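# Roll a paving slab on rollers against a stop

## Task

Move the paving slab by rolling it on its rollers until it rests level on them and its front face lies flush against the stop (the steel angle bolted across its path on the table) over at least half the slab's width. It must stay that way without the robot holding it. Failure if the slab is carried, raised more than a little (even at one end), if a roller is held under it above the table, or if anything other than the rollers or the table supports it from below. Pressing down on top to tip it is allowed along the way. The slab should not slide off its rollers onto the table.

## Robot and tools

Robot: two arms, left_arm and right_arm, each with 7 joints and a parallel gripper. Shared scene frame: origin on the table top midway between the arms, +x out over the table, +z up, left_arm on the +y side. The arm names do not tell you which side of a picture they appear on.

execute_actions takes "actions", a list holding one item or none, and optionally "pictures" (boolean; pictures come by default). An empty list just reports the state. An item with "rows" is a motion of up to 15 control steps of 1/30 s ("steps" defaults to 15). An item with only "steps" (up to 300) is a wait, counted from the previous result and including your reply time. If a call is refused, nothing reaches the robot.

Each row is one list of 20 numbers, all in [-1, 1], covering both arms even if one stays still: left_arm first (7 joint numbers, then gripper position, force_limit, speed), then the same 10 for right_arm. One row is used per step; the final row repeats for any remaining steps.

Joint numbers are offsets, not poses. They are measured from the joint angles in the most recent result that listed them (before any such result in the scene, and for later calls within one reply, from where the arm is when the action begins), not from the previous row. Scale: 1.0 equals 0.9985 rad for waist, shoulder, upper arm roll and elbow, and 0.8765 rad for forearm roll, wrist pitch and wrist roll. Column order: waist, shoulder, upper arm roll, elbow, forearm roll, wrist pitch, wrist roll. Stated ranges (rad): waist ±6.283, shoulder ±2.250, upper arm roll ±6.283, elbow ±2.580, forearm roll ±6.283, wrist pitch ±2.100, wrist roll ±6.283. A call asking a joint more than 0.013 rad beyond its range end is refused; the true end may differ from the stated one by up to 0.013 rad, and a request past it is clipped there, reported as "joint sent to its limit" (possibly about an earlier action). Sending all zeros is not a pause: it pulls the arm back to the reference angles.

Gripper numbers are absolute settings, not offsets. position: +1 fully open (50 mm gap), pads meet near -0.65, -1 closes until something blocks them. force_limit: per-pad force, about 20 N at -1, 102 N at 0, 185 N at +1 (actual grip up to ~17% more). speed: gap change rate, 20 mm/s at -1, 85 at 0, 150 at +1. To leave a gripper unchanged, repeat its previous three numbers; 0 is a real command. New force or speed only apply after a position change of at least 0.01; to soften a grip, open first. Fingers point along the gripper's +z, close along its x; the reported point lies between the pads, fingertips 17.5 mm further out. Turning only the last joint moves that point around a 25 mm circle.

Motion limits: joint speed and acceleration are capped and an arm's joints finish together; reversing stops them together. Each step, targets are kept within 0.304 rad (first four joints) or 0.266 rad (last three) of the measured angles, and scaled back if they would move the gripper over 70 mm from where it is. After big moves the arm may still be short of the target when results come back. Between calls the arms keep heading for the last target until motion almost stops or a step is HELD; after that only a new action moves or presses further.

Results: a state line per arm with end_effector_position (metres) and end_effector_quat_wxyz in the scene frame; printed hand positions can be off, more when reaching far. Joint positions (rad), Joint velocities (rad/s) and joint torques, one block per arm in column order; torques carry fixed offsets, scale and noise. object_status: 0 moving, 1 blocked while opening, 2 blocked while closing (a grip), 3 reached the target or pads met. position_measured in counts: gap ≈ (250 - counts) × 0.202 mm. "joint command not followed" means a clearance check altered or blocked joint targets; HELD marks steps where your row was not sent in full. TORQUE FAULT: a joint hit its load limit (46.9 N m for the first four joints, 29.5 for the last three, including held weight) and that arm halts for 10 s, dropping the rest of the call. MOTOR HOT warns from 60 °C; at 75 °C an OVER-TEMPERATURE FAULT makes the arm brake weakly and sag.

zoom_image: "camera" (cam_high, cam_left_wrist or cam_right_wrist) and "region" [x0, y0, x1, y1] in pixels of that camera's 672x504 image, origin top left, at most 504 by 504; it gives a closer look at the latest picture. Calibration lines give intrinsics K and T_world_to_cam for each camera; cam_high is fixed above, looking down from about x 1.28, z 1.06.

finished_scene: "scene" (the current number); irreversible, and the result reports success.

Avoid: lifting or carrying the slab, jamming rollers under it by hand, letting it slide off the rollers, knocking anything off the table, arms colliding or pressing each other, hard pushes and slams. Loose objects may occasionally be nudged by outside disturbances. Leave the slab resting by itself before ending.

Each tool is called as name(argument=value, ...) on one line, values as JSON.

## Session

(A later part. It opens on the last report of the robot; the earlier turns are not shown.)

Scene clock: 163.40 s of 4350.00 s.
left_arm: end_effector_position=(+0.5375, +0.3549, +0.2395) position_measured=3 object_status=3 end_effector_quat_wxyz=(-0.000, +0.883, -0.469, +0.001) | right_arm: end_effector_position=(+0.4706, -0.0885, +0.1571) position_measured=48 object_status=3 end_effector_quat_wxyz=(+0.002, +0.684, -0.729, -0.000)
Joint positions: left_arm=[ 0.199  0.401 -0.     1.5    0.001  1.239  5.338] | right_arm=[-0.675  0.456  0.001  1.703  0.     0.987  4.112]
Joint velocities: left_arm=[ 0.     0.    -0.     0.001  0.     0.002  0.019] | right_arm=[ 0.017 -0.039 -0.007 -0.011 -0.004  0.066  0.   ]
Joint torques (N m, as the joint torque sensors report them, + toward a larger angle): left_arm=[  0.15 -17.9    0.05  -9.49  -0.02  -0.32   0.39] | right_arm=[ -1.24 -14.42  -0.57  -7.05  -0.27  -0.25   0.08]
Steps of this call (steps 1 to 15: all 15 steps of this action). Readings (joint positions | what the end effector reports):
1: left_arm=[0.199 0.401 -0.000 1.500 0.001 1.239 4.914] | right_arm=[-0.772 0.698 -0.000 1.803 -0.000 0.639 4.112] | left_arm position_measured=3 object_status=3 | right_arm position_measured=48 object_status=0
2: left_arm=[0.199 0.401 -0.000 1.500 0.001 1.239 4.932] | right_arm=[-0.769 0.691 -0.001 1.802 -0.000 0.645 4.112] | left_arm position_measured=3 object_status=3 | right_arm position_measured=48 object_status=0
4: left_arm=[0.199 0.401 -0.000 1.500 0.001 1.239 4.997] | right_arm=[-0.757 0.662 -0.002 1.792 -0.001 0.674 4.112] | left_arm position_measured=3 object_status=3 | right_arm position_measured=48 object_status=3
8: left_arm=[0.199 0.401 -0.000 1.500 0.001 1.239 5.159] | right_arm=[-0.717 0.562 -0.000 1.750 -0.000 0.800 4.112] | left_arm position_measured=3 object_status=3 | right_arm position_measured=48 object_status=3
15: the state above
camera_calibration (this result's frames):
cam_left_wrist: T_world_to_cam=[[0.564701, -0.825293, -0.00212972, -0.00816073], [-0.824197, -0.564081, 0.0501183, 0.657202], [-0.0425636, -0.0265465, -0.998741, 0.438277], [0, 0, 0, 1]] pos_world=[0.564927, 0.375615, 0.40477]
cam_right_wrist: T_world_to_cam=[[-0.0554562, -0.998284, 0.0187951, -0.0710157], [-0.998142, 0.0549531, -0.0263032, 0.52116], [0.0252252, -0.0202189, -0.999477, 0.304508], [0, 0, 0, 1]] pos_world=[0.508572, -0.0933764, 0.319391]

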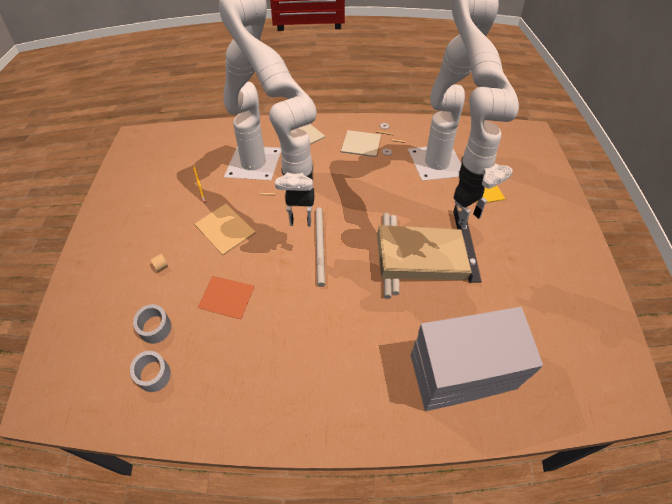

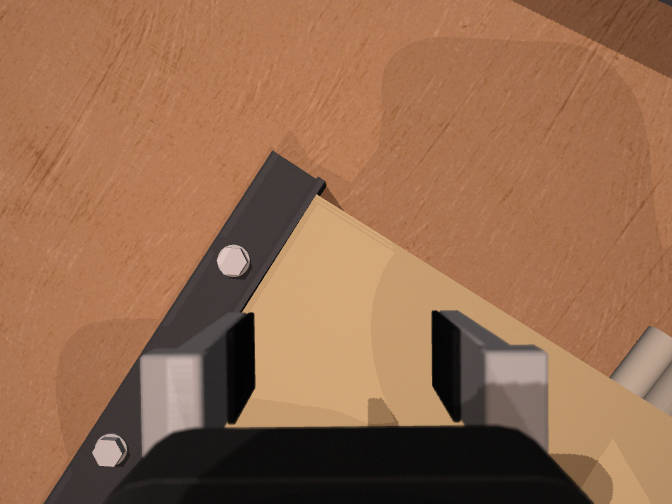

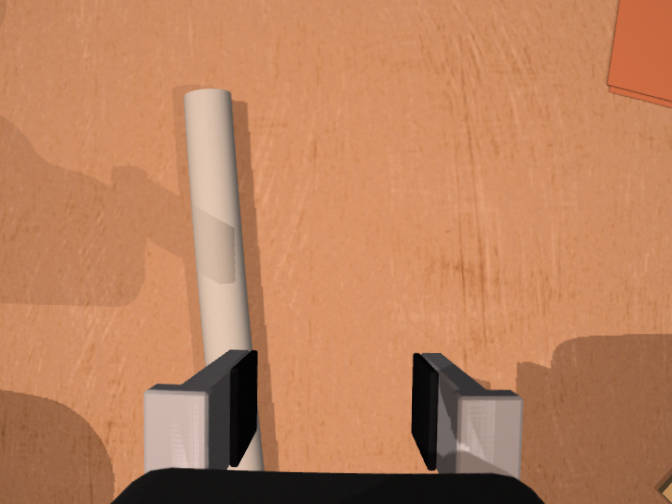

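execute_actions(actions=[{"rows":[[0.776,0.332,0,-0.178,0,-0.174,0.244,1,0,0, 0.78,0,0,0,0,0,0,0.7,-0.5,0]],"steps":15}], pictures=false)

execute_actions(actions=[{"steps":22}])

Scene clock: 165.83 s of 4350.00 s.
left_arm: end_effector_position=(+0.5730, +0.1929, +0.1640) position_measured=3 object_status=3 end_effector_quat_wxyz=(-0.001, +0.843, -0.537, +0.002) | right_arm: end_effector_position=(+0.5156, -0.2465, +0.1579) position_measured=48 object_status=3 end_effector_quat_wxyz=(-0.001, -0.545, +0.839, +0.001)
Joint positions: left_arm=[ 0.504  0.624 -0.002  1.379 -0.     1.136  5.482] | right_arm=[-0.32   0.454  0.     1.703 -0.     0.987  4.112]
Joint velocities: left_arm=[ 0.757  0.311  0.002 -0.168  0.002 -0.145  0.205] | right_arm=[ 0.877  0.006  0.005 -0.001  0.002 -0.001  0.   ]
Joint torques (N m, as the joint torque sensors report them, + toward a larger angle): left_arm=[  0.66 -22.91   0.49  -8.72  -0.35  -0.22  -0.2 ] | right_arm=[ -0.74 -18.6    0.28  -8.05  -0.3    0.11   0.03]
Steps of this call (steps 1 to 15: the robot went on to your last target; steps 16 to 58: nothing new was sent; steps 59 to 73: all 15 steps of this action). Readings (joint positions | what the end effector reports):
59: left_arm=[0.201 0.402 -0.001 1.499 0.000 1.239 5.338] | right_arm=[-0.671 0.449 -0.000 1.704 -0.000 0.989 4.112] | left_arm position_measured=3 object_status=3 | right_arm position_measured=48 object_status=3
60: left_arm=[0.208 0.409 -0.002 1.495 -0.000 1.237 5.342] | right_arm=[-0.664 0.450 -0.002 1.704 -0.001 0.989 4.112] | left_arm position_measured=3 object_status=3 | right_arm position_measured=48 object_status=3
62: left_arm=[0.238 0.438 -0.004 1.479 -0.001 1.224 5.360] | right_arm=[-0.634 0.450 -0.003 1.703 -0.002 0.989 4.112] | left_arm position_measured=3 object_status=3 | right_arm position_measured=48 object_status=3
66: left_arm=[0.331 0.524 -0.002 1.433 -0.000 1.183 5.417] | right_arm=[-0.524 0.452 -0.001 1.703 -0.000 0.988 4.112] | left_arm position_measured=3 object_status=3 | right_arm position_measured=48 object_status=3
73: the state above

Scene clock: 166.57 s of 4350.00 s.
left_arm: end_effector_position=(+0.4510, -0.0395, +0.1210) position_measured=3 object_status=3 end_effector_quat_wxyz=(-0.001, -0.720, +0.694, -0.000) | right_arm: end_effector_position=(+0.4930, -0.4417, +0.1571) position_measured=48 object_status=3 end_effector_quat_wxyz=(-0.002, -0.357, +0.934, +0.001)
Joint positions: left_arm=[0.97  0.732 0.002 1.322 0.001 1.087 5.551] | right_arm=[0.102 0.456 0.001 1.703 0.    0.987 4.112]
Joint velocities: left_arm=[ 0.035  0.006 -0.05  -0.005 -0.022 -0.001  0.002] | right_arm=[ 0.021 -0.     0.001 -0.     0.001  0.    -0.   ]
Joint torques (N m, as the joint torque sensors report them, + toward a larger angle): left_arm=[ -0.34 -23.5   -0.06  -9.09  -0.28  -0.42   0.12] | right_arm=[ -0.41 -18.41   0.    -8.14   0.    -0.16   0.29]
Steps of this call (steps 1 to 22: the robot went on to your last target). Readings (joint positions | what the end effector reports):
1: left_arm=[0.529 0.634 -0.002 1.374 -0.000 1.131 5.489] | right_arm=[-0.291 0.455 0.000 1.703 -0.000 0.987 4.112] | left_arm position_measured=3 object_status=3 | right_arm position_measured=48 object_status=3
2: left_arm=[0.555 0.643 -0.002 1.369 0.000 1.127 5.495] | right_arm=[-0.261 0.455 0.000 1.703 -0.000 0.987 4.112] | left_arm position_measured=3 object_status=3 | right_arm position_measured=48 object_status=3
4: left_arm=[0.606 0.658 -0.002 1.360 0.000 1.119 5.505] | right_arm=[-0.203 0.455 0.001 1.703 0.000 0.987 4.112] | left_arm position_measured=3 object_status=3 | right_arm position_measured=48 object_status=3
8: left_arm=[0.708 0.682 -0.001 1.348 0.000 1.108 5.520] | right_arm=[-0.085 0.455 0.001 1.703 0.000 0.987 4.112] | left_arm position_measured=3 object_status=3 | right_arm position_measured=48 object_status=3
22: the state above
camera_calibration (this result's frames):
cam_left_wrist: T_world_to_cam=[[0.0419829, -0.999118, -0.000885476, -0.0563237], [-0.997733, -0.0419713, 0.0526049, 0.467944], [-0.0525957, -0.00132504, -0.998615, 0.311272], [0, 0, 0, 1]] pos_world=[0.485619, -0.0362213, 0.286175]
cam_right_wrist: T_world_to_cam=[[-0.739243, -0.673176, 0.0188104, 0.0583744], [-0.673428, 0.738785, -0.0263106, 0.704948], [0.00381481, -0.0321174, -0.999477, 0.3021], [0, 0, 0, 1]] pos_world=[0.516732, -0.471806, 0.319392]

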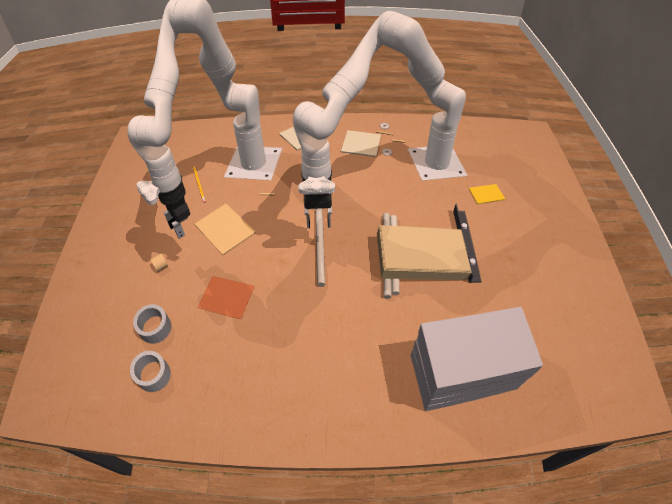

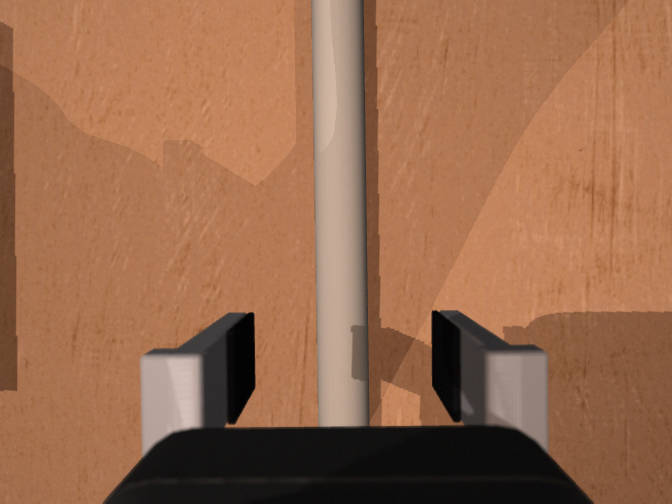

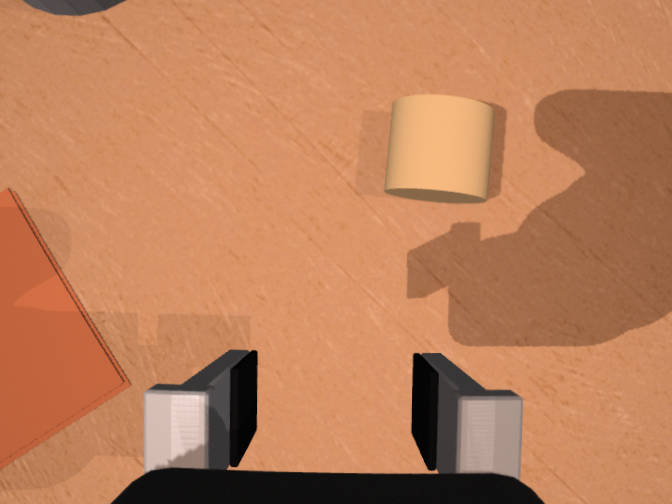

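execute_actions(actions=[{"rows":[[0.004,0.132,-0.002,0.088,0,-0.253,0,1,0,1, 0,0,0,0,0,0,0,0.7,-0.5,0]],"steps":15}], pictures=false)

execute_actions(actions=[{"steps":5}])

Scene clock: 168.83 s of 4350.00 s.
left_arm: end_effector_position=(+0.4509, -0.0411, +0.0247) position_measured=3 object_status=3 end_effector_quat_wxyz=(-0.001, -0.719, +0.695, -0.002) | right_arm: end_effector_position=(+0.4930, -0.4417, +0.1571) position_measured=48 object_status=3 end_effector_quat_wxyz=(-0.002, -0.357, +0.934, +0.001)
Joint positions: left_arm=[0.974 0.862 0.    1.41  0.001 0.865 5.551] | right_arm=[0.102 0.456 0.001 1.703 0.    0.987 4.112]
Joint velocities: left_arm=[ 0.     0.009  0.    -0.    -0.    -0.002  0.001] | right_arm=[ 0.    -0.    -0.001  0.    -0.     0.    -0.   ]
Joint torques (N m, as the joint torque sensors report them, + toward a larger angle): left_arm=[  0.05 -24.14   0.59  -7.44  -0.16  -0.18   0.11] | right_arm=[ -0.11 -18.27  -0.08  -8.24   0.21  -0.09   0.02]
Steps of this call (steps 1 to 30: the robot went on to your last target; steps 31 to 53: nothing new was sent; steps 54 to 68: all 15 steps of this action). Readings (joint positions | what the end effector reports):
54: left_arm=[0.974 0.734 -0.000 1.322 0.001 1.085 5.551] | right_arm=[0.103 0.456 0.001 1.703 0.000 0.987 4.112] | left_arm position_measured=3 object_status=3 | right_arm position_measured=48 object_status=3
55: left_arm=[0.974 0.739 -0.000 1.325 0.001 1.077 5.551] | right_arm=[0.102 0.456 0.002 1.703 0.000 0.987 4.112] | left_arm position_measured=3 object_status=3 | right_arm position_measured=48 object_status=3
57: left_arm=[0.974 0.767 -0.000 1.342 0.001 1.031 5.551] | right_arm=[0.102 0.456 0.001 1.703 0.000 0.987 4.112] | left_arm position_measured=3 object_status=3 | right_arm position_measured=48 object_status=3
61: left_arm=[0.974 0.845 0.000 1.398 0.001 0.898 5.551] | right_arm=[0.102 0.456 0.001 1.703 0.000 0.987 4.112] | left_arm position_measured=3 object_status=3 | right_arm position_measured=48 object_status=3
68: the state above

Scene clock: 169.00 s of 4350.00 s.
left_arm: end_effector_position=(+0.4507, -0.0409, +0.0243) position_measured=3 object_status=3 end_effector_quat_wxyz=(-0.001, -0.719, +0.695, -0.002) | right_arm: end_effector_position=(+0.4930, -0.4417, +0.1571) position_measured=48 object_status=3 end_effector_quat_wxyz=(-0.002, -0.357, +0.934, +0.001)
Joint positions: left_arm=[0.974 0.863 0.    1.41  0.001 0.865 5.551] | right_arm=[0.102 0.456 0.001 1.703 0.    0.987 4.112]
Joint velocities: left_arm=[-0.     0.002  0.    -0.001  0.    -0.001 -0.001] | right_arm=[ 0.     0.    -0.001  0.     0.     0.    -0.   ]
Joint torques (N m, as the joint torque sensors report them, + toward a larger angle): left_arm=[  0.24 -24.06   0.39  -7.32  -0.02  -0.24   0.13] | right_arm=[ -0.14 -18.44   0.12  -8.5   -0.19  -0.16   0.17]
Steps of this call (steps 1 to 5: the robot went on to your last target). Readings (joint positions | what the end effector reports):
1: left_arm=[0.974 0.863 0.000 1.410 0.001 0.865 5.551] | right_arm=[0.102 0.456 0.001 1.703 0.000 0.987 4.112] | left_arm position_measured=3 object_status=3 | right_arm position_measured=48 object_status=3
2: left_arm=[0.974 0.863 0.000 1.410 0.001 0.865 5.551] | right_arm=[0.102 0.456 0.001 1.703 0.000 0.987 4.112] | left_arm position_measured=3 object_status=3 | right_arm position_measured=48 object_status=3
4: left_arm=[0.974 0.863 0.000 1.410 0.001 0.865 5.551] | right_arm=[0.102 0.456 0.001 1.703 0.000 0.987 4.112] | left_arm position_measured=3 object_status=3 | right_arm position_measured=48 object_status=3
5: the state above
camera_calibration (this result's frames):
cam_left_wrist: T_world_to_cam=[[0.0397521, -0.99921, -0.000196291, -0.0568744], [-0.997959, -0.0397122, 0.0500139, 0.473], [-0.0499822, -0.00179227, -0.998749, 0.213522], [0, 0, 0, 1]] pos_world=[0.484967, -0.0376629, 0.189587]
cam_right_wrist: T_world_to_cam=[[-0.739245, -0.673174, 0.0188089, 0.0583761], [-0.673426, 0.738786, -0.0263133, 0.70495], [0.00381767, -0.0321183, -0.999477, 0.302099], [0, 0, 0, 1]] pos_world=[0.516733, -0.471807, 0.319392]

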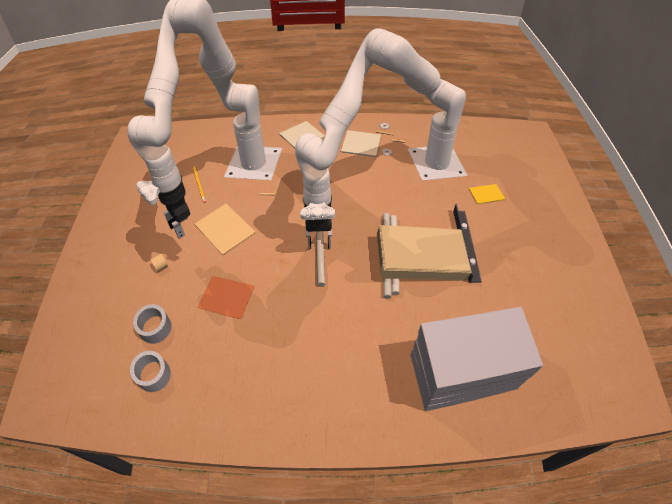

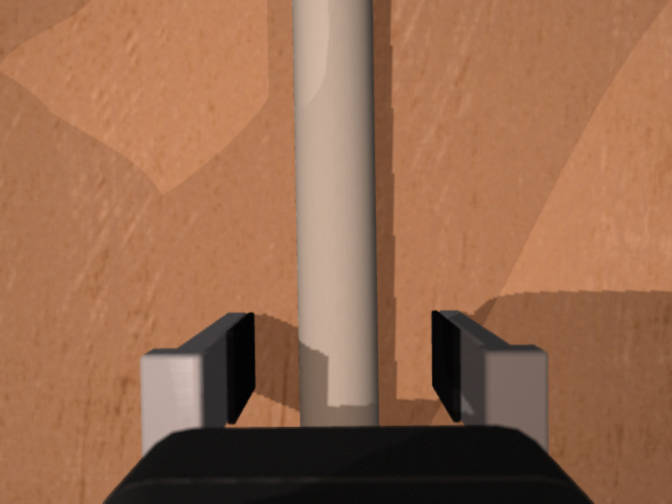

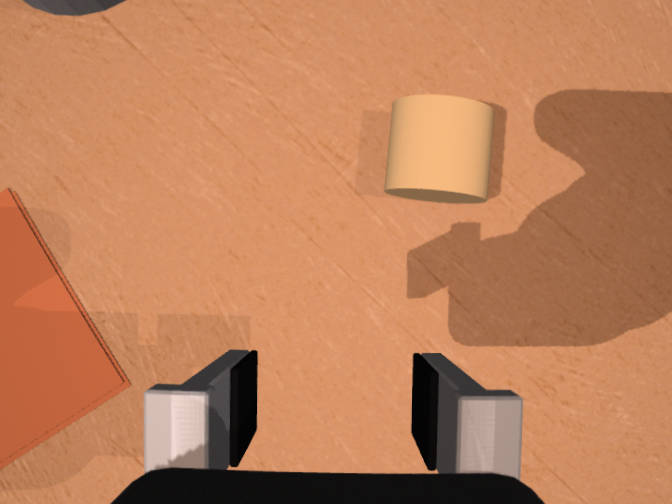

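execute_actions(actions=[{"rows":[[0,0,0,0,0,0,0,-1,-0.5,1, 0,0,0,0,0,0,0,0.7,-0.5,0]],"steps":12}], pictures=false)

execute_actions(actions=[{"rows":[[0,-0.2,0,-0.12,0,0.365,0,-1,-0.5,1, 0,0,0,0,0,0,0,0.7,-0.5,0]],"steps":15}], pictures=false)

Scene clock: 170.53 s of 4350.00 s.
left_arm: end_effector_position=(+0.4507, -0.0409, +0.0242) position_measured=148 object_status=0 end_effector_quat_wxyz=(-0.001, -0.719, +0.695, -0.002) | right_arm: end_effector_position=(+0.4931, -0.4417, +0.1571) position_measured=48 object_status=3 end_effector_quat_wxyz=(-0.002, -0.357, +0.934, +0.001)
Joint positions: left_arm=[0.974 0.863 0.    1.41  0.001 0.865 5.551] | right_arm=[0.102 0.456 0.001 1.703 0.    0.987 4.112]
Joint velocities: left_arm=[ 0.     0.    -0.     0.     0.    -0.    -0.001] | right_arm=[-0.001  0.     0.001  0.    -0.    -0.     0.   ]
Joint torques (N m, as the joint torque sensors report them, + toward a larger angle): left_arm=[  0.16 -24.51   0.33  -7.59  -0.19  -0.12   0.09] | right_arm=[  0.13 -18.14   0.13  -8.01   0.07  -0.02   0.25]
Steps of this call (steps 1 to 15: the robot went on to your last target; steps 16 to 34: nothing new was sent; steps 35 to 46: all 12 steps of this action). Readings (joint positions | what the end effector reports):
35: left_arm=[0.974 0.863 0.000 1.410 0.001 0.865 5.551] | right_arm=[0.102 0.456 0.001 1.703 0.000 0.987 4.112] | left_arm position_measured=21 object_status=0 | right_arm position_measured=48 object_status=3
36: left_arm=[0.974 0.863 0.000 1.410 0.001 0.865 5.551] | right_arm=[0.102 0.456 0.001 1.703 0.000 0.987 4.112] | left_arm position_measured=46 object_status=0 | right_arm position_measured=48 object_status=3
38: left_arm=[0.974 0.863 0.000 1.410 0.001 0.865 5.551] | right_arm=[0.102 0.456 0.001 1.703 0.000 0.987 4.112] | left_arm position_measured=95 object_status=0 | right_arm position_measured=48 object_status=3
42: left_arm=[0.974 0.863 0.000 1.410 0.001 0.865 5.551] | right_arm=[0.102 0.456 0.001 1.703 0.000 0.987 4.112] | left_arm position_measured=148 object_status=0 | right_arm position_measured=48 object_status=3
46: the state above

Scene clock: 171.03 s of 4350.00 s.
left_arm: end_effector_position=(+0.4444, -0.0346, +0.1667) position_measured=148 object_status=2 end_effector_quat_wxyz=(-0.001, -0.719, +0.695, -0.001) | right_arm: end_effector_position=(+0.4931, -0.4417, +0.1571) position_measured=48 object_status=3 end_effector_quat_wxyz=(-0.002, -0.357, +0.934, +0.001)
Joint positions: left_arm=[0.974 0.666 0.    1.29  0.001 1.184 5.551] | right_arm=[0.102 0.456 0.001 1.703 0.    0.987 4.112]
Joint velocities: left_arm=[-0.    -0.016 -0.002  0.008  0.     0.019  0.001] | right_arm=[ 0.  0.  0. -0. -0. -0. -0.]
Joint torques (N m, as the joint torque sensors report them, + toward a larger angle): left_arm=[  0.1  -23.09   0.63  -9.29  -0.31  -0.3    0.02] | right_arm=[  0.31 -18.56   0.08  -7.87  -0.09  -0.28   0.03]
Steps of this call (steps 1 to 15: all 15 steps of this action). Readings (joint positions | what the end effector reports):
1: left_arm=[0.974 0.862 0.000 1.410 0.001 0.866 5.551] | right_arm=[0.102 0.456 0.001 1.703 0.000 0.987 4.112] | left_arm position_measured=148 object_status=2 | right_arm position_measured=48 object_status=3
2: left_arm=[0.974 0.857 0.000 1.408 0.001 0.873 5.551] | right_arm=[0.102 0.456 0.001 1.703 0.000 0.987 4.112] | left_arm position_measured=148 object_status=2 | right_arm position_measured=48 object_status=3
4: left_arm=[0.974 0.829 0.000 1.393 0.001 0.909 5.551] | right_arm=[0.102 0.456 0.001 1.703 0.000 0.987 4.112] | left_arm position_measured=148 object_status=2 | right_arm position_measured=48 object_status=3
8: left_arm=[0.974 0.740 0.000 1.337 0.001 1.049 5.551] | right_arm=[0.102 0.456 0.001 1.703 0.000 0.987 4.112] | left_arm position_measured=148 object_status=2 | right_arm position_measured=48 object_status=3
15: the state above

execute_actions(actions=[{"rows":[[-0.7,0,0,0,0,0,0,-1,-0.5,1, -0.55,0.1,0,-0.3,0,0.12,1,1,0,1]],"steps":15}], pictures=false)

execute_actions(actions=[{"steps":10}], pictures=false)

Scene clock: 177.17 s of 4350.00 s.
left_arm: end_effector_position=(+0.5543, +0.1067, +0.1670) position_measured=148 object_status=2 end_effector_quat_wxyz=(+0.001, +0.820, -0.573, +0.001) | right_arm: end_effector_position=(+0.5881, -0.2907, +0.1830) position_measured=3 object_status=3 end_effector_quat_wxyz=(+0.025, -0.605, +0.795, -0.018)
Joint positions: left_arm=[0.657 0.666 0.001 1.289 0.002 1.184 5.551] | right_arm=[-0.206  0.524  0.003  1.498  0.001  1.059  4.376]
Joint velocities: left_arm=[-0.77   0.003 -0.004 -0.001 -0.001 -0.001  0.   ] | right_arm=[-0.75   0.098 -0.004 -0.3   -0.002  0.106  0.706]
Joint torques (N m, as the joint torque sensors report them, + toward a larger angle): left_arm=[  0.14 -23.1    0.06  -8.97  -0.05  -0.08   0.06] | right_arm=[ -0.1  -20.75  -0.52  -8.16  -0.04  -0.45   0.14]
Steps of this call (steps 1 to 15: the robot went on to your last target; steps 16 to 90: nothing new was sent; then 2.63 s passed at rest; steps 91 to 105: all 15 steps of this action). Readings (joint positions | what the end effector reports):
91: left_arm=[0.972 0.664 0.001 1.290 0.002 1.185 5.551] | right_arm=[0.100 0.456 0.002 1.703 0.000 0.988 4.113] | left_arm position_measured=148 object_status=2 | right_arm position_measured=29 object_status=0
92: left_arm=[0.966 0.664 0.002 1.290 0.003 1.185 5.551] | right_arm=[0.093 0.459 0.003 1.698 0.001 0.990 4.117] | left_arm position_measured=148 object_status=2 | right_arm position_measured=8 object_status=0
94: left_arm=[0.937 0.664 0.005 1.290 0.003 1.185 5.551] | right_arm=[0.064 0.469 0.005 1.672 0.002 1.000 4.140] | left_arm position_measured=148 object_status=2 | right_arm position_measured=3 object_status=0
98: left_arm=[0.836 0.665 0.002 1.290 0.002 1.185 5.551] | right_arm=[-0.032 0.495 0.003 1.590 0.001 1.027 4.223] | left_arm position_measured=148 object_status=2 | right_arm position_measured=3 object_status=0
105: the state above

Scene clock: 177.50 s of 4350.00 s.
left_arm: end_effector_position=(+0.6077, +0.2431, +0.1667) position_measured=148 object_status=2 end_effector_quat_wxyz=(+0.001, +0.886, -0.463, +0.001) | right_arm: end_effector_position=(+0.5995, -0.1668, +0.1941) position_measured=3 object_status=3 end_effector_quat_wxyz=(-0.034, +0.800, -0.598, +0.026)
Joint positions: left_arm=[0.399 0.666 0.001 1.289 0.002 1.184 5.551] | right_arm=[-0.406  0.55  -0.     1.419 -0.     1.087  4.732]
Joint velocities: left_arm=[-0.771  0.001 -0.002  0.001 -0.    -0.001 -0.001] | right_arm=[-0.277  0.035  0.006 -0.108  0.003  0.04   1.215]
Joint torques (N m, as the joint torque sensors report them, + toward a larger angle): left_arm=[ -0.36 -23.73   0.74  -9.49  -0.18   0.02   0.21] | right_arm=[  1.6  -21.93   1.39  -9.19   0.15  -0.43   0.45]
Steps of this call (steps 1 to 10: the robot went on to your last target). Readings (joint positions | what the end effector reports):
1: left_arm=[0.631 0.666 0.001 1.289 0.002 1.184 5.551] | right_arm=[-0.231 0.527 0.003 1.488 0.001 1.062 4.401] | left_arm position_measured=148 object_status=2 | right_arm position_measured=3 object_status=3
2: left_arm=[0.605 0.666 0.001 1.289 0.002 1.184 5.551] | right_arm=[-0.256 0.531 0.002 1.479 0.001 1.066 4.428] | left_arm position_measured=148 object_status=2 | right_arm position_measured=3 object_status=3
4: left_arm=[0.554 0.666 0.001 1.289 0.002 1.184 5.551] | right_arm=[-0.305 0.537 0.002 1.459 0.001 1.073 4.492] | left_arm position_measured=148 object_status=2 | right_arm position_measured=3 object_status=3
8: left_arm=[0.451 0.666 0.001 1.289 0.002 1.184 5.551] | right_arm=[-0.383 0.547 -0.000 1.428 -0.000 1.084 4.651] | left_arm position_measured=148 object_status=2 | right_arm position_measured=3 object_status=3
10: the state above

execute_actions(actions=[{"rows":[[-0.7,0,0,0,0,0,0,-1,-0.5,1, -0.54,0.33,0,-0.486,0,0.227,0.851,1,0,1]],"steps":15}], pictures=false)

execute_actions(actions=[{"steps":15}])

Scene clock: 187.13 s of 4350.00 s.
left_arm: end_effector_position=(+0.6137, +0.4917, +0.1667) position_measured=148 object_status=2 end_effector_quat_wxyz=(+0.001, +0.966, -0.258, +0.002) | right_arm: end_effector_position=(+0.5714, +0.0452, +0.1562) position_measured=3 object_status=3 end_effector_quat_wxyz=(-0.009, +0.975, -0.221, +0.009)
Joint positions: left_arm=[-0.042  0.666  0.002  1.289  0.002  1.184  5.551] | right_arm=[-0.735  0.77   0.002  1.125  0.001  1.22   5.242]
Joint velocities: left_arm=[-0.771  0.001 -0.003 -0.002 -0.001  0.001  0.   ] | right_arm=[-0.673  0.351 -0.007 -0.621 -0.002  0.208  0.722]
Joint torques (N m, as the joint torque sensors report them, + toward a larger angle): left_arm=[ -0.11 -23.51   0.35  -9.26  -0.05  -0.19  -0.06] | right_arm=[ -0.49 -25.41  -0.12  -8.93   0.09  -0.17   0.05]
Steps of this call (steps 1 to 30: the robot went on to your last target; steps 31 to 90: nothing new was sent; then 6.13 s passed at rest; steps 91 to 105: all 15 steps of this action). Readings (joint positions | what the end effector reports):
91: left_arm=[0.273 0.666 0.001 1.290 0.002 1.184 5.551] | right_arm=[-0.449 0.557 0.002 1.403 0.000 1.093 4.989] | left_arm position_measured=148 object_status=2 | right_arm position_measured=3 object_status=3
92: left_arm=[0.267 0.666 0.003 1.290 0.003 1.184 5.551] | right_arm=[-0.455 0.564 0.003 1.397 0.001 1.097 4.994] | left_arm position_measured=148 object_status=2 | right_arm position_measured=3 object_status=3
94: left_arm=[0.238 0.666 0.005 1.290 0.003 1.184 5.551] | right_arm=[-0.484 0.594 0.006 1.369 0.002 1.114 5.017] | left_arm position_measured=148 object_status=2 | right_arm position_measured=3 object_status=3
98: left_arm=[0.137 0.666 0.002 1.289 0.002 1.184 5.551] | right_arm=[-0.576 0.677 0.003 1.279 0.001 1.164 5.096] | left_arm position_measured=148 object_status=2 | right_arm position_measured=3 object_status=3
105: the state above

Scene clock: 187.63 s of 4350.00 s.
left_arm: end_effector_position=(+0.5670, +0.6293, +0.1667) position_measured=148 object_status=2 end_effector_quat_wxyz=(-0.000, +0.991, -0.133, +0.001) | right_arm: end_effector_position=(+0.5136, +0.1797, +0.1490) position_measured=3 object_status=3 end_effector_quat_wxyz=(-0.016, +1.000, +0.000, +0.015)
Joint positions: left_arm=[-0.297  0.666 -0.     1.289  0.001  1.184  5.551] | right_arm=[-0.943  0.878 -0.001  0.934 -0.     1.286  5.478]
Joint velocities: left_arm=[-0.024 -0.001  0.026  0.     0.008  0.001 -0.   ] | right_arm=[-0.01   0.017  0.015 -0.004  0.004  0.001  0.   ]
Joint torques (N m, as the joint torque sensors report them, + toward a larger angle): left_arm=[ -0.07 -23.08  -0.07  -9.23  -0.26  -0.08   0.27] | right_arm=[ -0.31 -26.96  -0.32  -9.77  -0.1   -0.24   0.18]
Steps of this call (steps 1 to 15: the robot went on to your last target). Readings (joint positions | what the end effector reports):
1: left_arm=[-0.068 0.666 0.001 1.289 0.002 1.184 5.551] | right_arm=[-0.757 0.782 0.002 1.104 0.000 1.227 5.266] | left_arm position_measured=148 object_status=2 | right_arm position_measured=3 object_status=3
2: left_arm=[-0.094 0.666 0.001 1.289 0.002 1.184 5.551] | right_arm=[-0.779 0.794 0.002 1.084 0.000 1.234 5.292] | left_arm position_measured=148 object_status=2 | right_arm position_measured=3 object_status=3
4: left_arm=[-0.145 0.666 0.001 1.289 0.002 1.184 5.551] | right_arm=[-0.824 0.817 0.001 1.043 0.000 1.248 5.342] | left_arm position_measured=148 object_status=2 | right_arm position_measured=3 object_status=3
8: left_arm=[-0.245 0.666 -0.000 1.289 0.001 1.184 5.551] | right_arm=[-0.909 0.861 -0.001 0.965 -0.001 1.275 5.439] | left_arm position_measured=148 object_status=2 | right_arm position_measured=3 object_status=3
15: the state above
camera_calibration (this result's frames):
cam_left_wrist: T_world_to_cam=[[0.966203, -0.257781, -0.000990703, -0.383518], [-0.257401, -0.964975, 0.0506723, 0.770793], [-0.0140183, -0.0487047, -0.998715, 0.371877], [0, 0, 0, 1]] pos_world=[0.574172, 0.663045, 0.331962]
cam_right_wrist: T_world_to_cam=[[0.998915, 0.0084745, 0.0458025, -0.527227], [0.0113203, -0.997997, -0.0622347, 0.225285], [0.0451834, 0.0626857, -0.99701, 0.275158], [0, 0, 0, 1]] pos_world=[0.511672, 0.212053, 0.312504]

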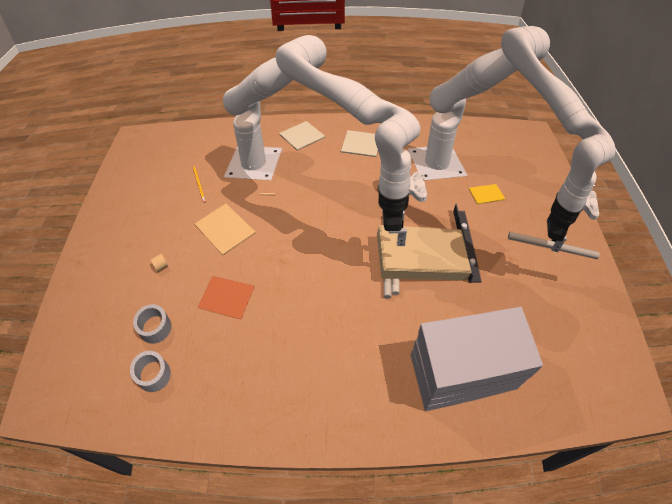

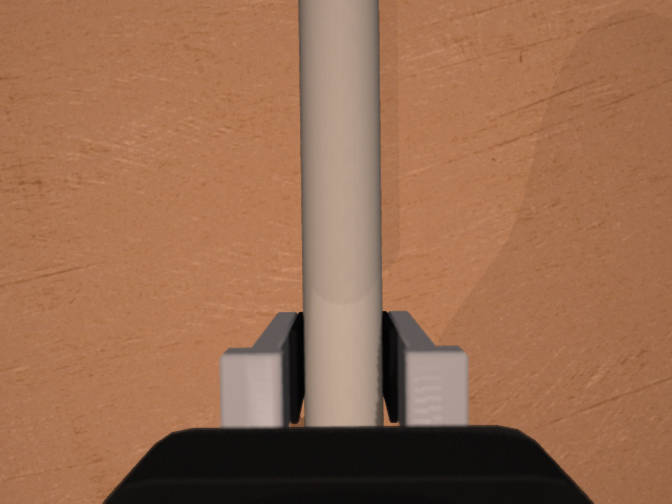

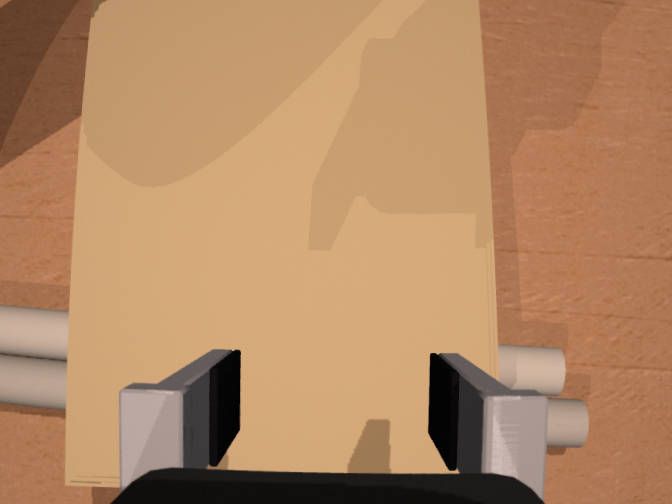

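execute_actions(actions=[{"rows":[[0,0,0,0,0,0,0,-1,-0.5,1, -0.007,0.011,0.001,0.153,0,-0.137,-0.006,1,0,1]],"steps":15}], pictures=false)

execute_actions(actions=[{"rows":[[0,0,0,0,0,0,0,-1,-0.5,1, 0,0.013,0,0.014,0,-0.031,0,1,0,1]],"steps":12}], pictures=false)

Scene clock: 193.47 s of 4350.00 s.
left_arm: end_effector_position=(+0.5670, +0.6293, +0.1667) position_measured=148 object_status=2 end_effector_quat_wxyz=(-0.000, +0.991, -0.133, +0.001) | right_arm: end_effector_position=(+0.4916, +0.1622, +0.0950) position_measured=3 object_status=3 end_effector_quat_wxyz=(-0.000, +1.000, +0.001, -0.000)
Joint positions: left_arm=[-0.297  0.666 -0.     1.289  0.001  1.184  5.551] | right_arm=[-0.95   0.889  0.     1.087 -0.     1.166  5.473]
Joint velocities: left_arm=[ 0.     0.     0.     0.001 -0.     0.    -0.001] | right_arm=[-0.001 -0.008 -0.001 -0.001  0.    -0.001  0.   ]
Joint torques (N m, as the joint torque sensors report them, + toward a larger angle): left_arm=[ -0.05 -22.97   0.16  -9.44  -0.22  -0.22   0.11] | right_arm=[  0.06 -26.55  -0.1   -9.01  -0.02   0.16  -0.05]
Steps of this call (steps 1 to 15: the robot went on to your last target; steps 16 to 90: nothing new was sent; then 2.33 s passed at rest; steps 91 to 105: all 15 steps of this action). Readings (joint positions | what the end effector reports):
91: left_arm=[-0.299 0.666 0.000 1.289 0.001 1.184 5.551] | right_arm=[-0.945 0.879 -0.000 0.934 -0.000 1.285 5.478] | left_arm position_measured=148 object_status=2 | right_arm position_measured=3 object_status=3
92: left_arm=[-0.298 0.666 -0.000 1.289 0.001 1.184 5.551] | right_arm=[-0.945 0.879 -0.000 0.939 -0.000 1.281 5.478] | left_arm position_measured=148 object_status=2 | right_arm position_measured=3 object_status=3
94: left_arm=[-0.297 0.666 0.000 1.289 0.002 1.184 5.551] | right_arm=[-0.946 0.880 -0.000 0.966 -0.000 1.260 5.477] | left_arm position_measured=148 object_status=2 | right_arm position_measured=3 object_status=3
98: left_arm=[-0.297 0.666 -0.000 1.289 0.001 1.184 5.551] | right_arm=[-0.950 0.886 0.000 1.059 -0.000 1.188 5.474] | left_arm position_measured=148 object_status=2 | right_arm position_measured=3 object_status=3
105: the state above

Scene clock: 193.87 s of 4350.00 s.
left_arm: end_effector_position=(+0.5670, +0.6293, +0.1667) position_measured=148 object_status=2 end_effector_quat_wxyz=(-0.000, +0.991, -0.133, +0.001) | right_arm: end_effector_position=(+0.4935, +0.1637, +0.0879) position_measured=3 object_status=3 end_effector_quat_wxyz=(-0.003, +1.000, +0.001, +0.003)
Joint positions: left_arm=[-0.297  0.666 -0.     1.289  0.001  1.184  5.551] | right_arm=[-0.95   0.896  0.001  1.098 -0.     1.139  5.473]
Joint velocities: left_arm=[ 0.    -0.    -0.    -0.001 -0.001  0.001  0.   ] | right_arm=[ 0. -0.  0.  0.  0. -0. -0.]
Joint torques (N m, as the joint torque sensors report them, + toward a larger angle): left_arm=[  0.14 -23.33   0.16  -9.49  -0.19  -0.32   0.03] | right_arm=[ -0.43 -21.07   0.23  -6.99  -0.08  -0.77  -0.01]
Steps of this call (steps 1 to 12: all 12 steps of this action). Readings (joint positions | what the end effector reports):
1: left_arm=[-0.297 0.666 -0.000 1.289 0.001 1.184 5.551] | right_arm=[-0.950 0.890 0.000 1.087 -0.000 1.164 5.473] | left_arm position_measured=148 object_status=2 | right_arm position_measured=3 object_status=3
2: left_arm=[-0.297 0.666 -0.000 1.289 0.001 1.184 5.551] | right_arm=[-0.950 0.894 0.000 1.091 -0.000 1.155 5.473] | left_arm position_measured=148 object_status=2 | right_arm position_measured=3 object_status=3
4: left_arm=[-0.297 0.666 -0.000 1.289 0.001 1.184 5.551] | right_arm=[-0.950 0.896 0.001 1.096 -0.001 1.143 5.473] | left_arm position_measured=148 object_status=2 | right_arm position_measured=3 object_status=3
8: left_arm=[-0.297 0.666 -0.000 1.289 0.001 1.184 5.551] | right_arm=[-0.950 0.896 0.001 1.098 -0.000 1.140 5.473] | left_arm position_measured=148 object_status=2 | right_arm position_measured=3 object_status=3
12: the state above

execute_actions(actions=[{"rows":[[0,0,0,0,0,0,0,-1,-0.5,1, 0,0.018,0,0.015,0,-0.028,0,1,0,1]],"steps":12}], pictures=false)

Scene clock: 197.40 s of 4350.00 s.
left_arm: end_effector_position=(+0.5670, +0.6293, +0.1667) position_measured=148 object_status=2 end_effector_quat_wxyz=(-0.000, +0.991, -0.133, +0.001) | right_arm: end_effector_position=(+0.4948, +0.1655, +0.0873) position_measured=3 object_status=3 end_effector_quat_wxyz=(-0.008, +1.000, +0.001, +0.006)
Joint positions: left_arm=[-0.297  0.666 -0.     1.289  0.001  1.184  5.551] | right_arm=[-0.95   0.893  0.     1.107 -0.002  1.122  5.474]
Joint velocities: left_arm=[ 0.     0.    -0.    -0.     0.001 -0.001 -0.   ] | right_arm=[ 0. -0.  0.  0. -0. -0. -0.]
Joint torques (N m, as the joint torque sensors report them, + toward a larger angle): left_arm=[  0.07 -23.1    0.68  -9.16  -0.33  -0.1    0.01] | right_arm=[-0.63 -8.81  0.33 -4.67  0.51 -3.59 -0.25]
Steps of this call (steps 1 to 15: the robot went on to your last target; steps 16 to 90: nothing new was sent; then 0.13 s passed at rest; steps 91 to 102: all 12 steps of this action). Readings (joint positions | what the end effector reports):
91: left_arm=[-0.297 0.666 -0.000 1.289 0.001 1.184 5.551] | right_arm=[-0.950 0.897 0.001 1.098 -0.001 1.138 5.473] | left_arm position_measured=148 object_status=2 | right_arm position_measured=3 object_status=3
92: left_arm=[-0.297 0.666 -0.000 1.289 0.001 1.184 5.551] | right_arm=[-0.950 0.897 0.001 1.101 -0.001 1.135 5.473] | left_arm position_measured=148 object_status=2 | right_arm position_measured=3 object_status=3
94: left_arm=[-0.297 0.666 -0.000 1.289 0.001 1.184 5.551] | right_arm=[-0.949 0.894 0.000 1.105 -0.002 1.127 5.474] | left_arm position_measured=148 object_status=2 | right_arm position_measured=3 object_status=3
98: left_arm=[-0.297 0.666 -0.000 1.289 0.001 1.184 5.551] | right_arm=[-0.950 0.893 0.000 1.107 -0.002 1.122 5.474] | left_arm position_measured=148 object_status=2 | right_arm position_measured=3 object_status=3
102: the state above

execute_actions(actions=[{"rows":[[0,0,0,0,0,0,0,-1,-0.5,1, 0.013,0,0,0.051,0,-0.037,0.015,1,0,1],[0,0,0,0,0,0,0,-1,-0.5,1, 0.013,0,0,0.051,0,-0.037,0.015,1,0,1],[0,0,0,0,0,0,0,-1,-0.5,1, 0.013,0,0,0.051,0,-0.037,0.015,1,0,1],[0,0,0,0,0,0,0,-1,-0.5,1, 0.013,0,0,0.051,0,-0.037,0.015,1,0,1],[0,0,0,0,0,0,0,-1,-0.5,1, 0.026,-0.02,0,0.096,0,-0.064,0.029,1,0,1],[0,0,0,0,0,0,0,-1,-0.5,1, 0.026,-0.02,0,0.096,0,-0.064,0.029,1,0,1],[0,0,0,0,0,0,0,-1,-0.5,1, 0.026,-0.02,0,0.096,0,-0.064,0.029,1,0,1],[0,0,0,0,0,0,0,-1,-0.5,1, 0.026,-0.02,0,0.096,0,-0.064,0.029,1,0,1],[0,0,0,0,0,0,0,-1,-0.5,1, 0.039,-0.041,0,0.141,0.002,-0.092,0.044,1,0,1]],"steps":15}])

Scene clock: 202.07 s of 4350.00 s.
left_arm: end_effector_position=(+0.5670, +0.6293, +0.1667) position_measured=148 object_status=2 end_effector_quat_wxyz=(-0.000, +0.991, -0.133, +0.001) | right_arm: end_effector_position=(+0.4925, +0.1380, +0.0894) position_measured=3 object_status=3 end_effector_quat_wxyz=(-0.015, +1.000, +0.003, +0.011)
Joint positions: left_arm=[-0.297  0.666 -0.     1.289  0.001  1.184  5.551] | right_arm=[-0.916  0.832 -0.004  1.232 -0.005  1.041  5.512]
Joint velocities: left_arm=[ 0.    -0.    -0.001 -0.     0.     0.001 -0.001] | right_arm=[ 0.014 -0.02  -0.002  0.035 -0.002 -0.017  0.003]
Joint torques (N m, as the joint torque sensors report them, + toward a larger angle): left_arm=[  0.42 -22.98   0.41  -9.32  -0.29  -0.22   0.09] | right_arm=[ 2.03 -4.93  2.73  0.67  2.04 -0.63  0.53]
Steps of this call (steps 1 to 15: the robot went on to your last target; steps 16 to 90: nothing new was sent; then 1.17 s passed at rest; steps 91 to 105: all 15 steps of this action). Readings (joint positions | what the end effector reports):
91: left_arm=[-0.297 0.666 -0.000 1.289 0.001 1.184 5.551] | right_arm=[-0.949 0.892 0.000 1.108 -0.002 1.121 5.474] | left_arm position_measured=148 object_status=2 | right_arm position_measured=3 object_status=3
92: left_arm=[-0.297 0.666 -0.000 1.289 0.001 1.184 5.551] | right_arm=[-0.948 0.890 -0.001 1.113 -0.003 1.116 5.475] | left_arm position_measured=148 object_status=2 | right_arm position_measured=3 object_status=3
94: left_arm=[-0.297 0.666 -0.000 1.289 0.001 1.184 5.551] | right_arm=[-0.942 0.881 -0.004 1.133 -0.006 1.096 5.481] | left_arm position_measured=148 object_status=2 | right_arm position_measured=3 object_status=3
98: left_arm=[-0.297 0.666 -0.000 1.289 0.001 1.184 5.551] | right_arm=[-0.932 0.860 -0.006 1.176 -0.008 1.066 5.495] | left_arm position_measured=148 object_status=2 | right_arm position_measured=3 object_status=3
105: the state above
camera_calibration (this result's frames):
cam_left_wrist: T_world_to_cam=[[0.966204, -0.257777, -0.000976446, -0.383527], [-0.257398, -0.964976, 0.0506636, 0.770802], [-0.0140022, -0.0487001, -0.998715, 0.371866], [0, 0, 0, 1]] pos_world=[0.574176, 0.663051, 0.331962]
cam_right_wrist: T_world_to_cam=[[0.999221, 0.0143074, 0.0367828, -0.503201], [0.0164932, -0.998073, -0.0598248, 0.177442], [0.035856, 0.0603848, -0.997531, 0.224253], [0, 0, 0, 1]] pos_world=[0.491842, 0.170758, 0.252824]

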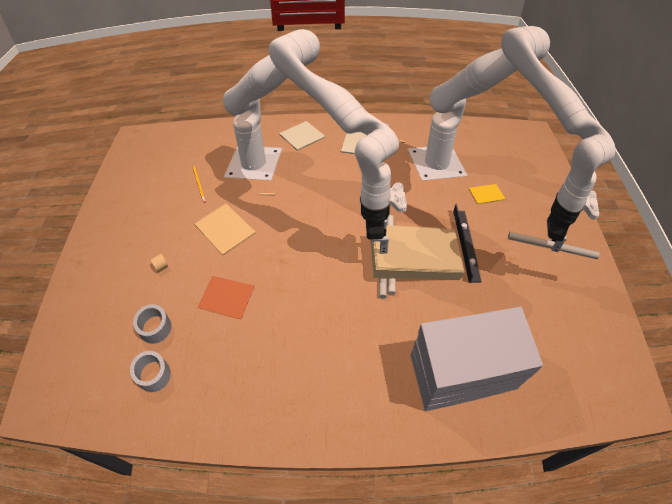

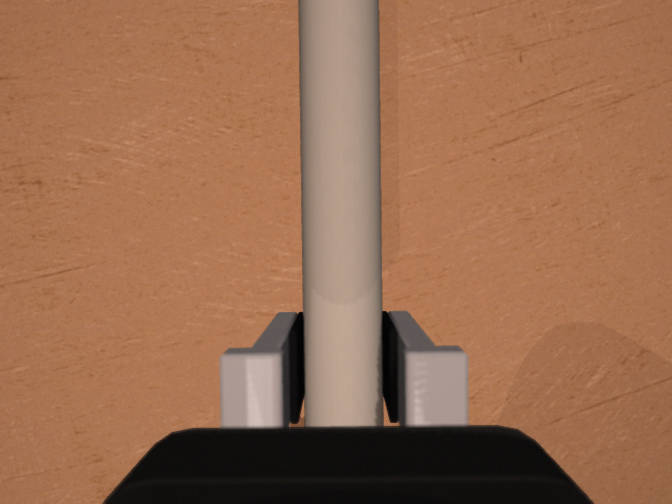

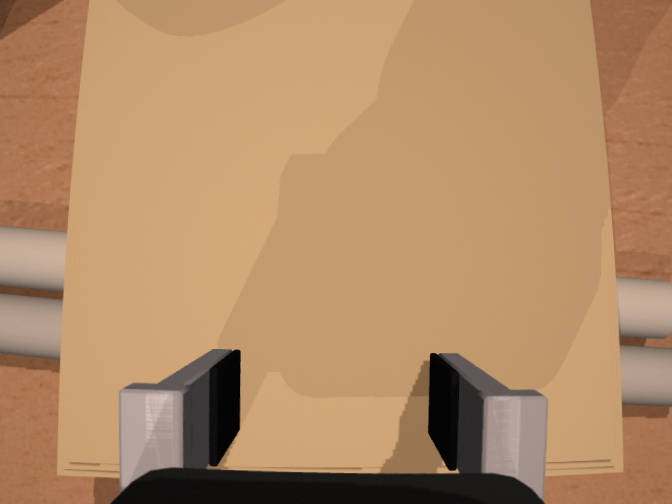

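execute_actions(actions=[{"rows":[[0,0,0,0,0,0,0,-1,-0.5,1, 0.02,-0.003,0.004,0.054,0.006,-0.02,0.017,1,0,1],[0,0,0,0,0,0,0,-1,-0.5,1, 0.02,-0.003,0.004,0.054,0.006,-0.02,0.017,1,0,1],[0,0,0,0,0,0,0,-1,-0.5,1, 0.02,-0.003,0.004,0.054,0.006,-0.02,0.017,1,0,1],[0,0,0,0,0,0,0,-1,-0.5,1, 0.02,-0.003,0.004,0.054,0.006,-0.02,0.017,1,0,1],[0,0,0,0,0,0,0,-1,-0.5,1, 0.034,-0.022,0.004,0.092,0.006,-0.04,0.033,1,0,1],[0,0,0,0,0,0,0,-1,-0.5,1, 0.034,-0.022,0.004,0.092,0.006,-0.04,0.033,1,0,1],[0,0,0,0,0,0,0,-1,-0.5,1, 0.034,-0.022,0.004,0.092,0.006,-0.04,0.033,1,0,1],[0,0,0,0,0,0,0,-1,-0.5,1, 0.034,-0.022,0.004,0.092,0.006,-0.04,0.033,1,0,1],[0,0,0,0,0,0,0,-1,-0.5,1, 0.049,-0.04,0.004,0.13,0.006,-0.06,0.05,1,0,1]],"steps":15}])

Scene clock: 206.47 s of 4350.00 s.
left_arm: end_effector_position=(+0.5670, +0.6293, +0.1667) position_measured=148 object_status=2 end_effector_quat_wxyz=(-0.000, +0.991, -0.133, +0.001) | right_arm: end_effector_position=(+0.4901, +0.0976, +0.0920) position_measured=3 object_status=3 end_effector_quat_wxyz=(-0.012, +1.000, +0.002, +0.010)
Joint positions: left_arm=[-0.297  0.666 -0.     1.289  0.001  1.184  5.551] | right_arm=[-0.871  0.771 -0.002  1.349 -0.003  0.991  5.555]
Joint velocities: left_arm=[ 0.    -0.    -0.    -0.001 -0.    -0.     0.   ] | right_arm=[ 0.019 -0.007 -0.001  0.035 -0.002 -0.018  0.002]
Joint torques (N m, as the joint torque sensors report them, + toward a larger angle): left_arm=[  0.14 -23.23   0.48  -9.38  -0.3   -0.2    0.08] | right_arm=[ 0.96 -6.07  1.71 -0.36  1.77 -0.99  0.05]
Steps of this call (steps 1 to 15: the robot went on to your last target; steps 16 to 110: nothing new was sent; then 0.23 s passed at rest; steps 111 to 125: all 15 steps of this action). Readings (joint positions | what the end effector reports):
111: left_arm=[-0.297 0.666 -0.000 1.289 0.001 1.184 5.551] | right_arm=[-0.914 0.830 -0.005 1.235 -0.005 1.039 5.512] | left_arm position_measured=148 object_status=2 | right_arm position_measured=3 object_status=3
112: left_arm=[-0.297 0.666 -0.000 1.289 0.001 1.184 5.551] | right_arm=[-0.912 0.827 -0.005 1.241 -0.005 1.034 5.514] | left_arm position_measured=148 object_status=2 | right_arm position_measured=3 object_status=3
114: left_arm=[-0.297 0.666 -0.000 1.289 0.001 1.184 5.551] | right_arm=[-0.904 0.816 -0.006 1.263 -0.005 1.024 5.521] | left_arm position_measured=148 object_status=2 | right_arm position_measured=3 object_status=3
118: left_arm=[-0.297 0.666 -0.000 1.289 0.001 1.184 5.551] | right_arm=[-0.890 0.796 -0.005 1.301 -0.005 1.007 5.537] | left_arm position_measured=148 object_status=2 | right_arm position_measured=3 object_status=3
125: the state above
camera_calibration (this result's frames):
cam_left_wrist: T_world_to_cam=[[0.966203, -0.257779, -0.000973339, -0.383528], [-0.257401, -0.964976, 0.0506611, 0.770804], [-0.0139986, -0.0486983, -0.998715, 0.371863], [0, 0, 0, 1]] pos_world=[0.574177, 0.663051, 0.331963]
cam_right_wrist: T_world_to_cam=[[0.999279, 0.0130947, 0.035648, -0.50015], [0.0149656, -0.998496, -0.052734, 0.137471], [0.0349039, 0.0532294, -0.997972, 0.230582], [0, 0, 0, 1]] pos_world=[0.489683, 0.13154, 0.255193]

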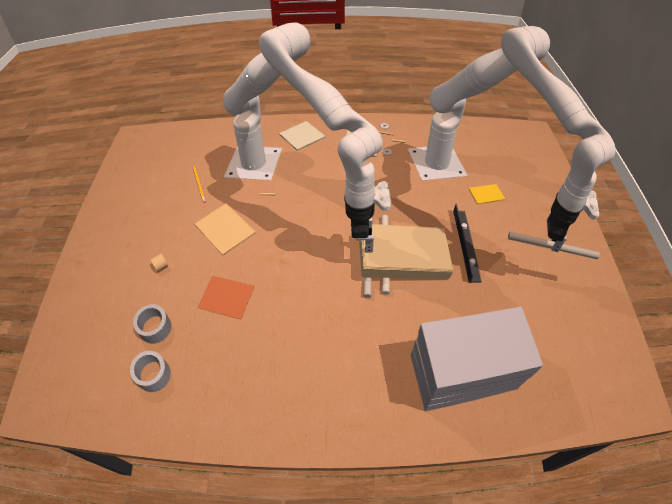

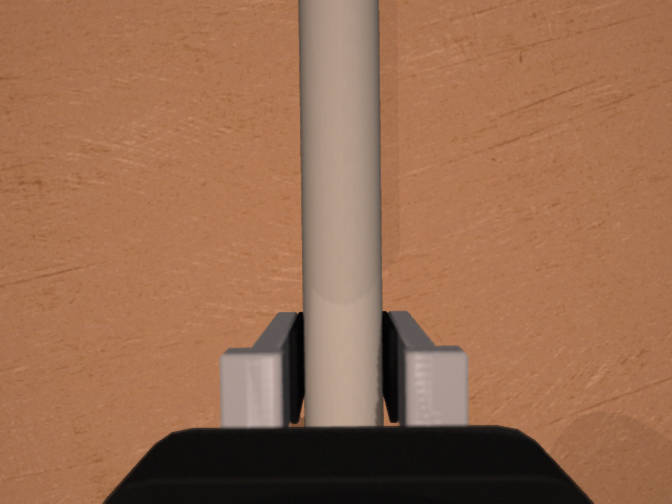

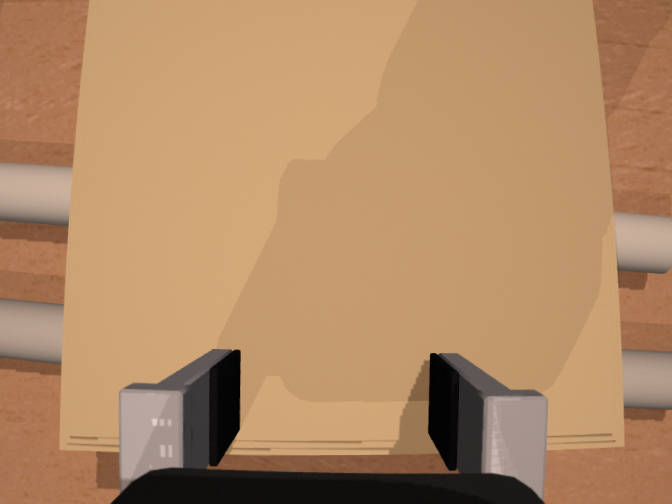

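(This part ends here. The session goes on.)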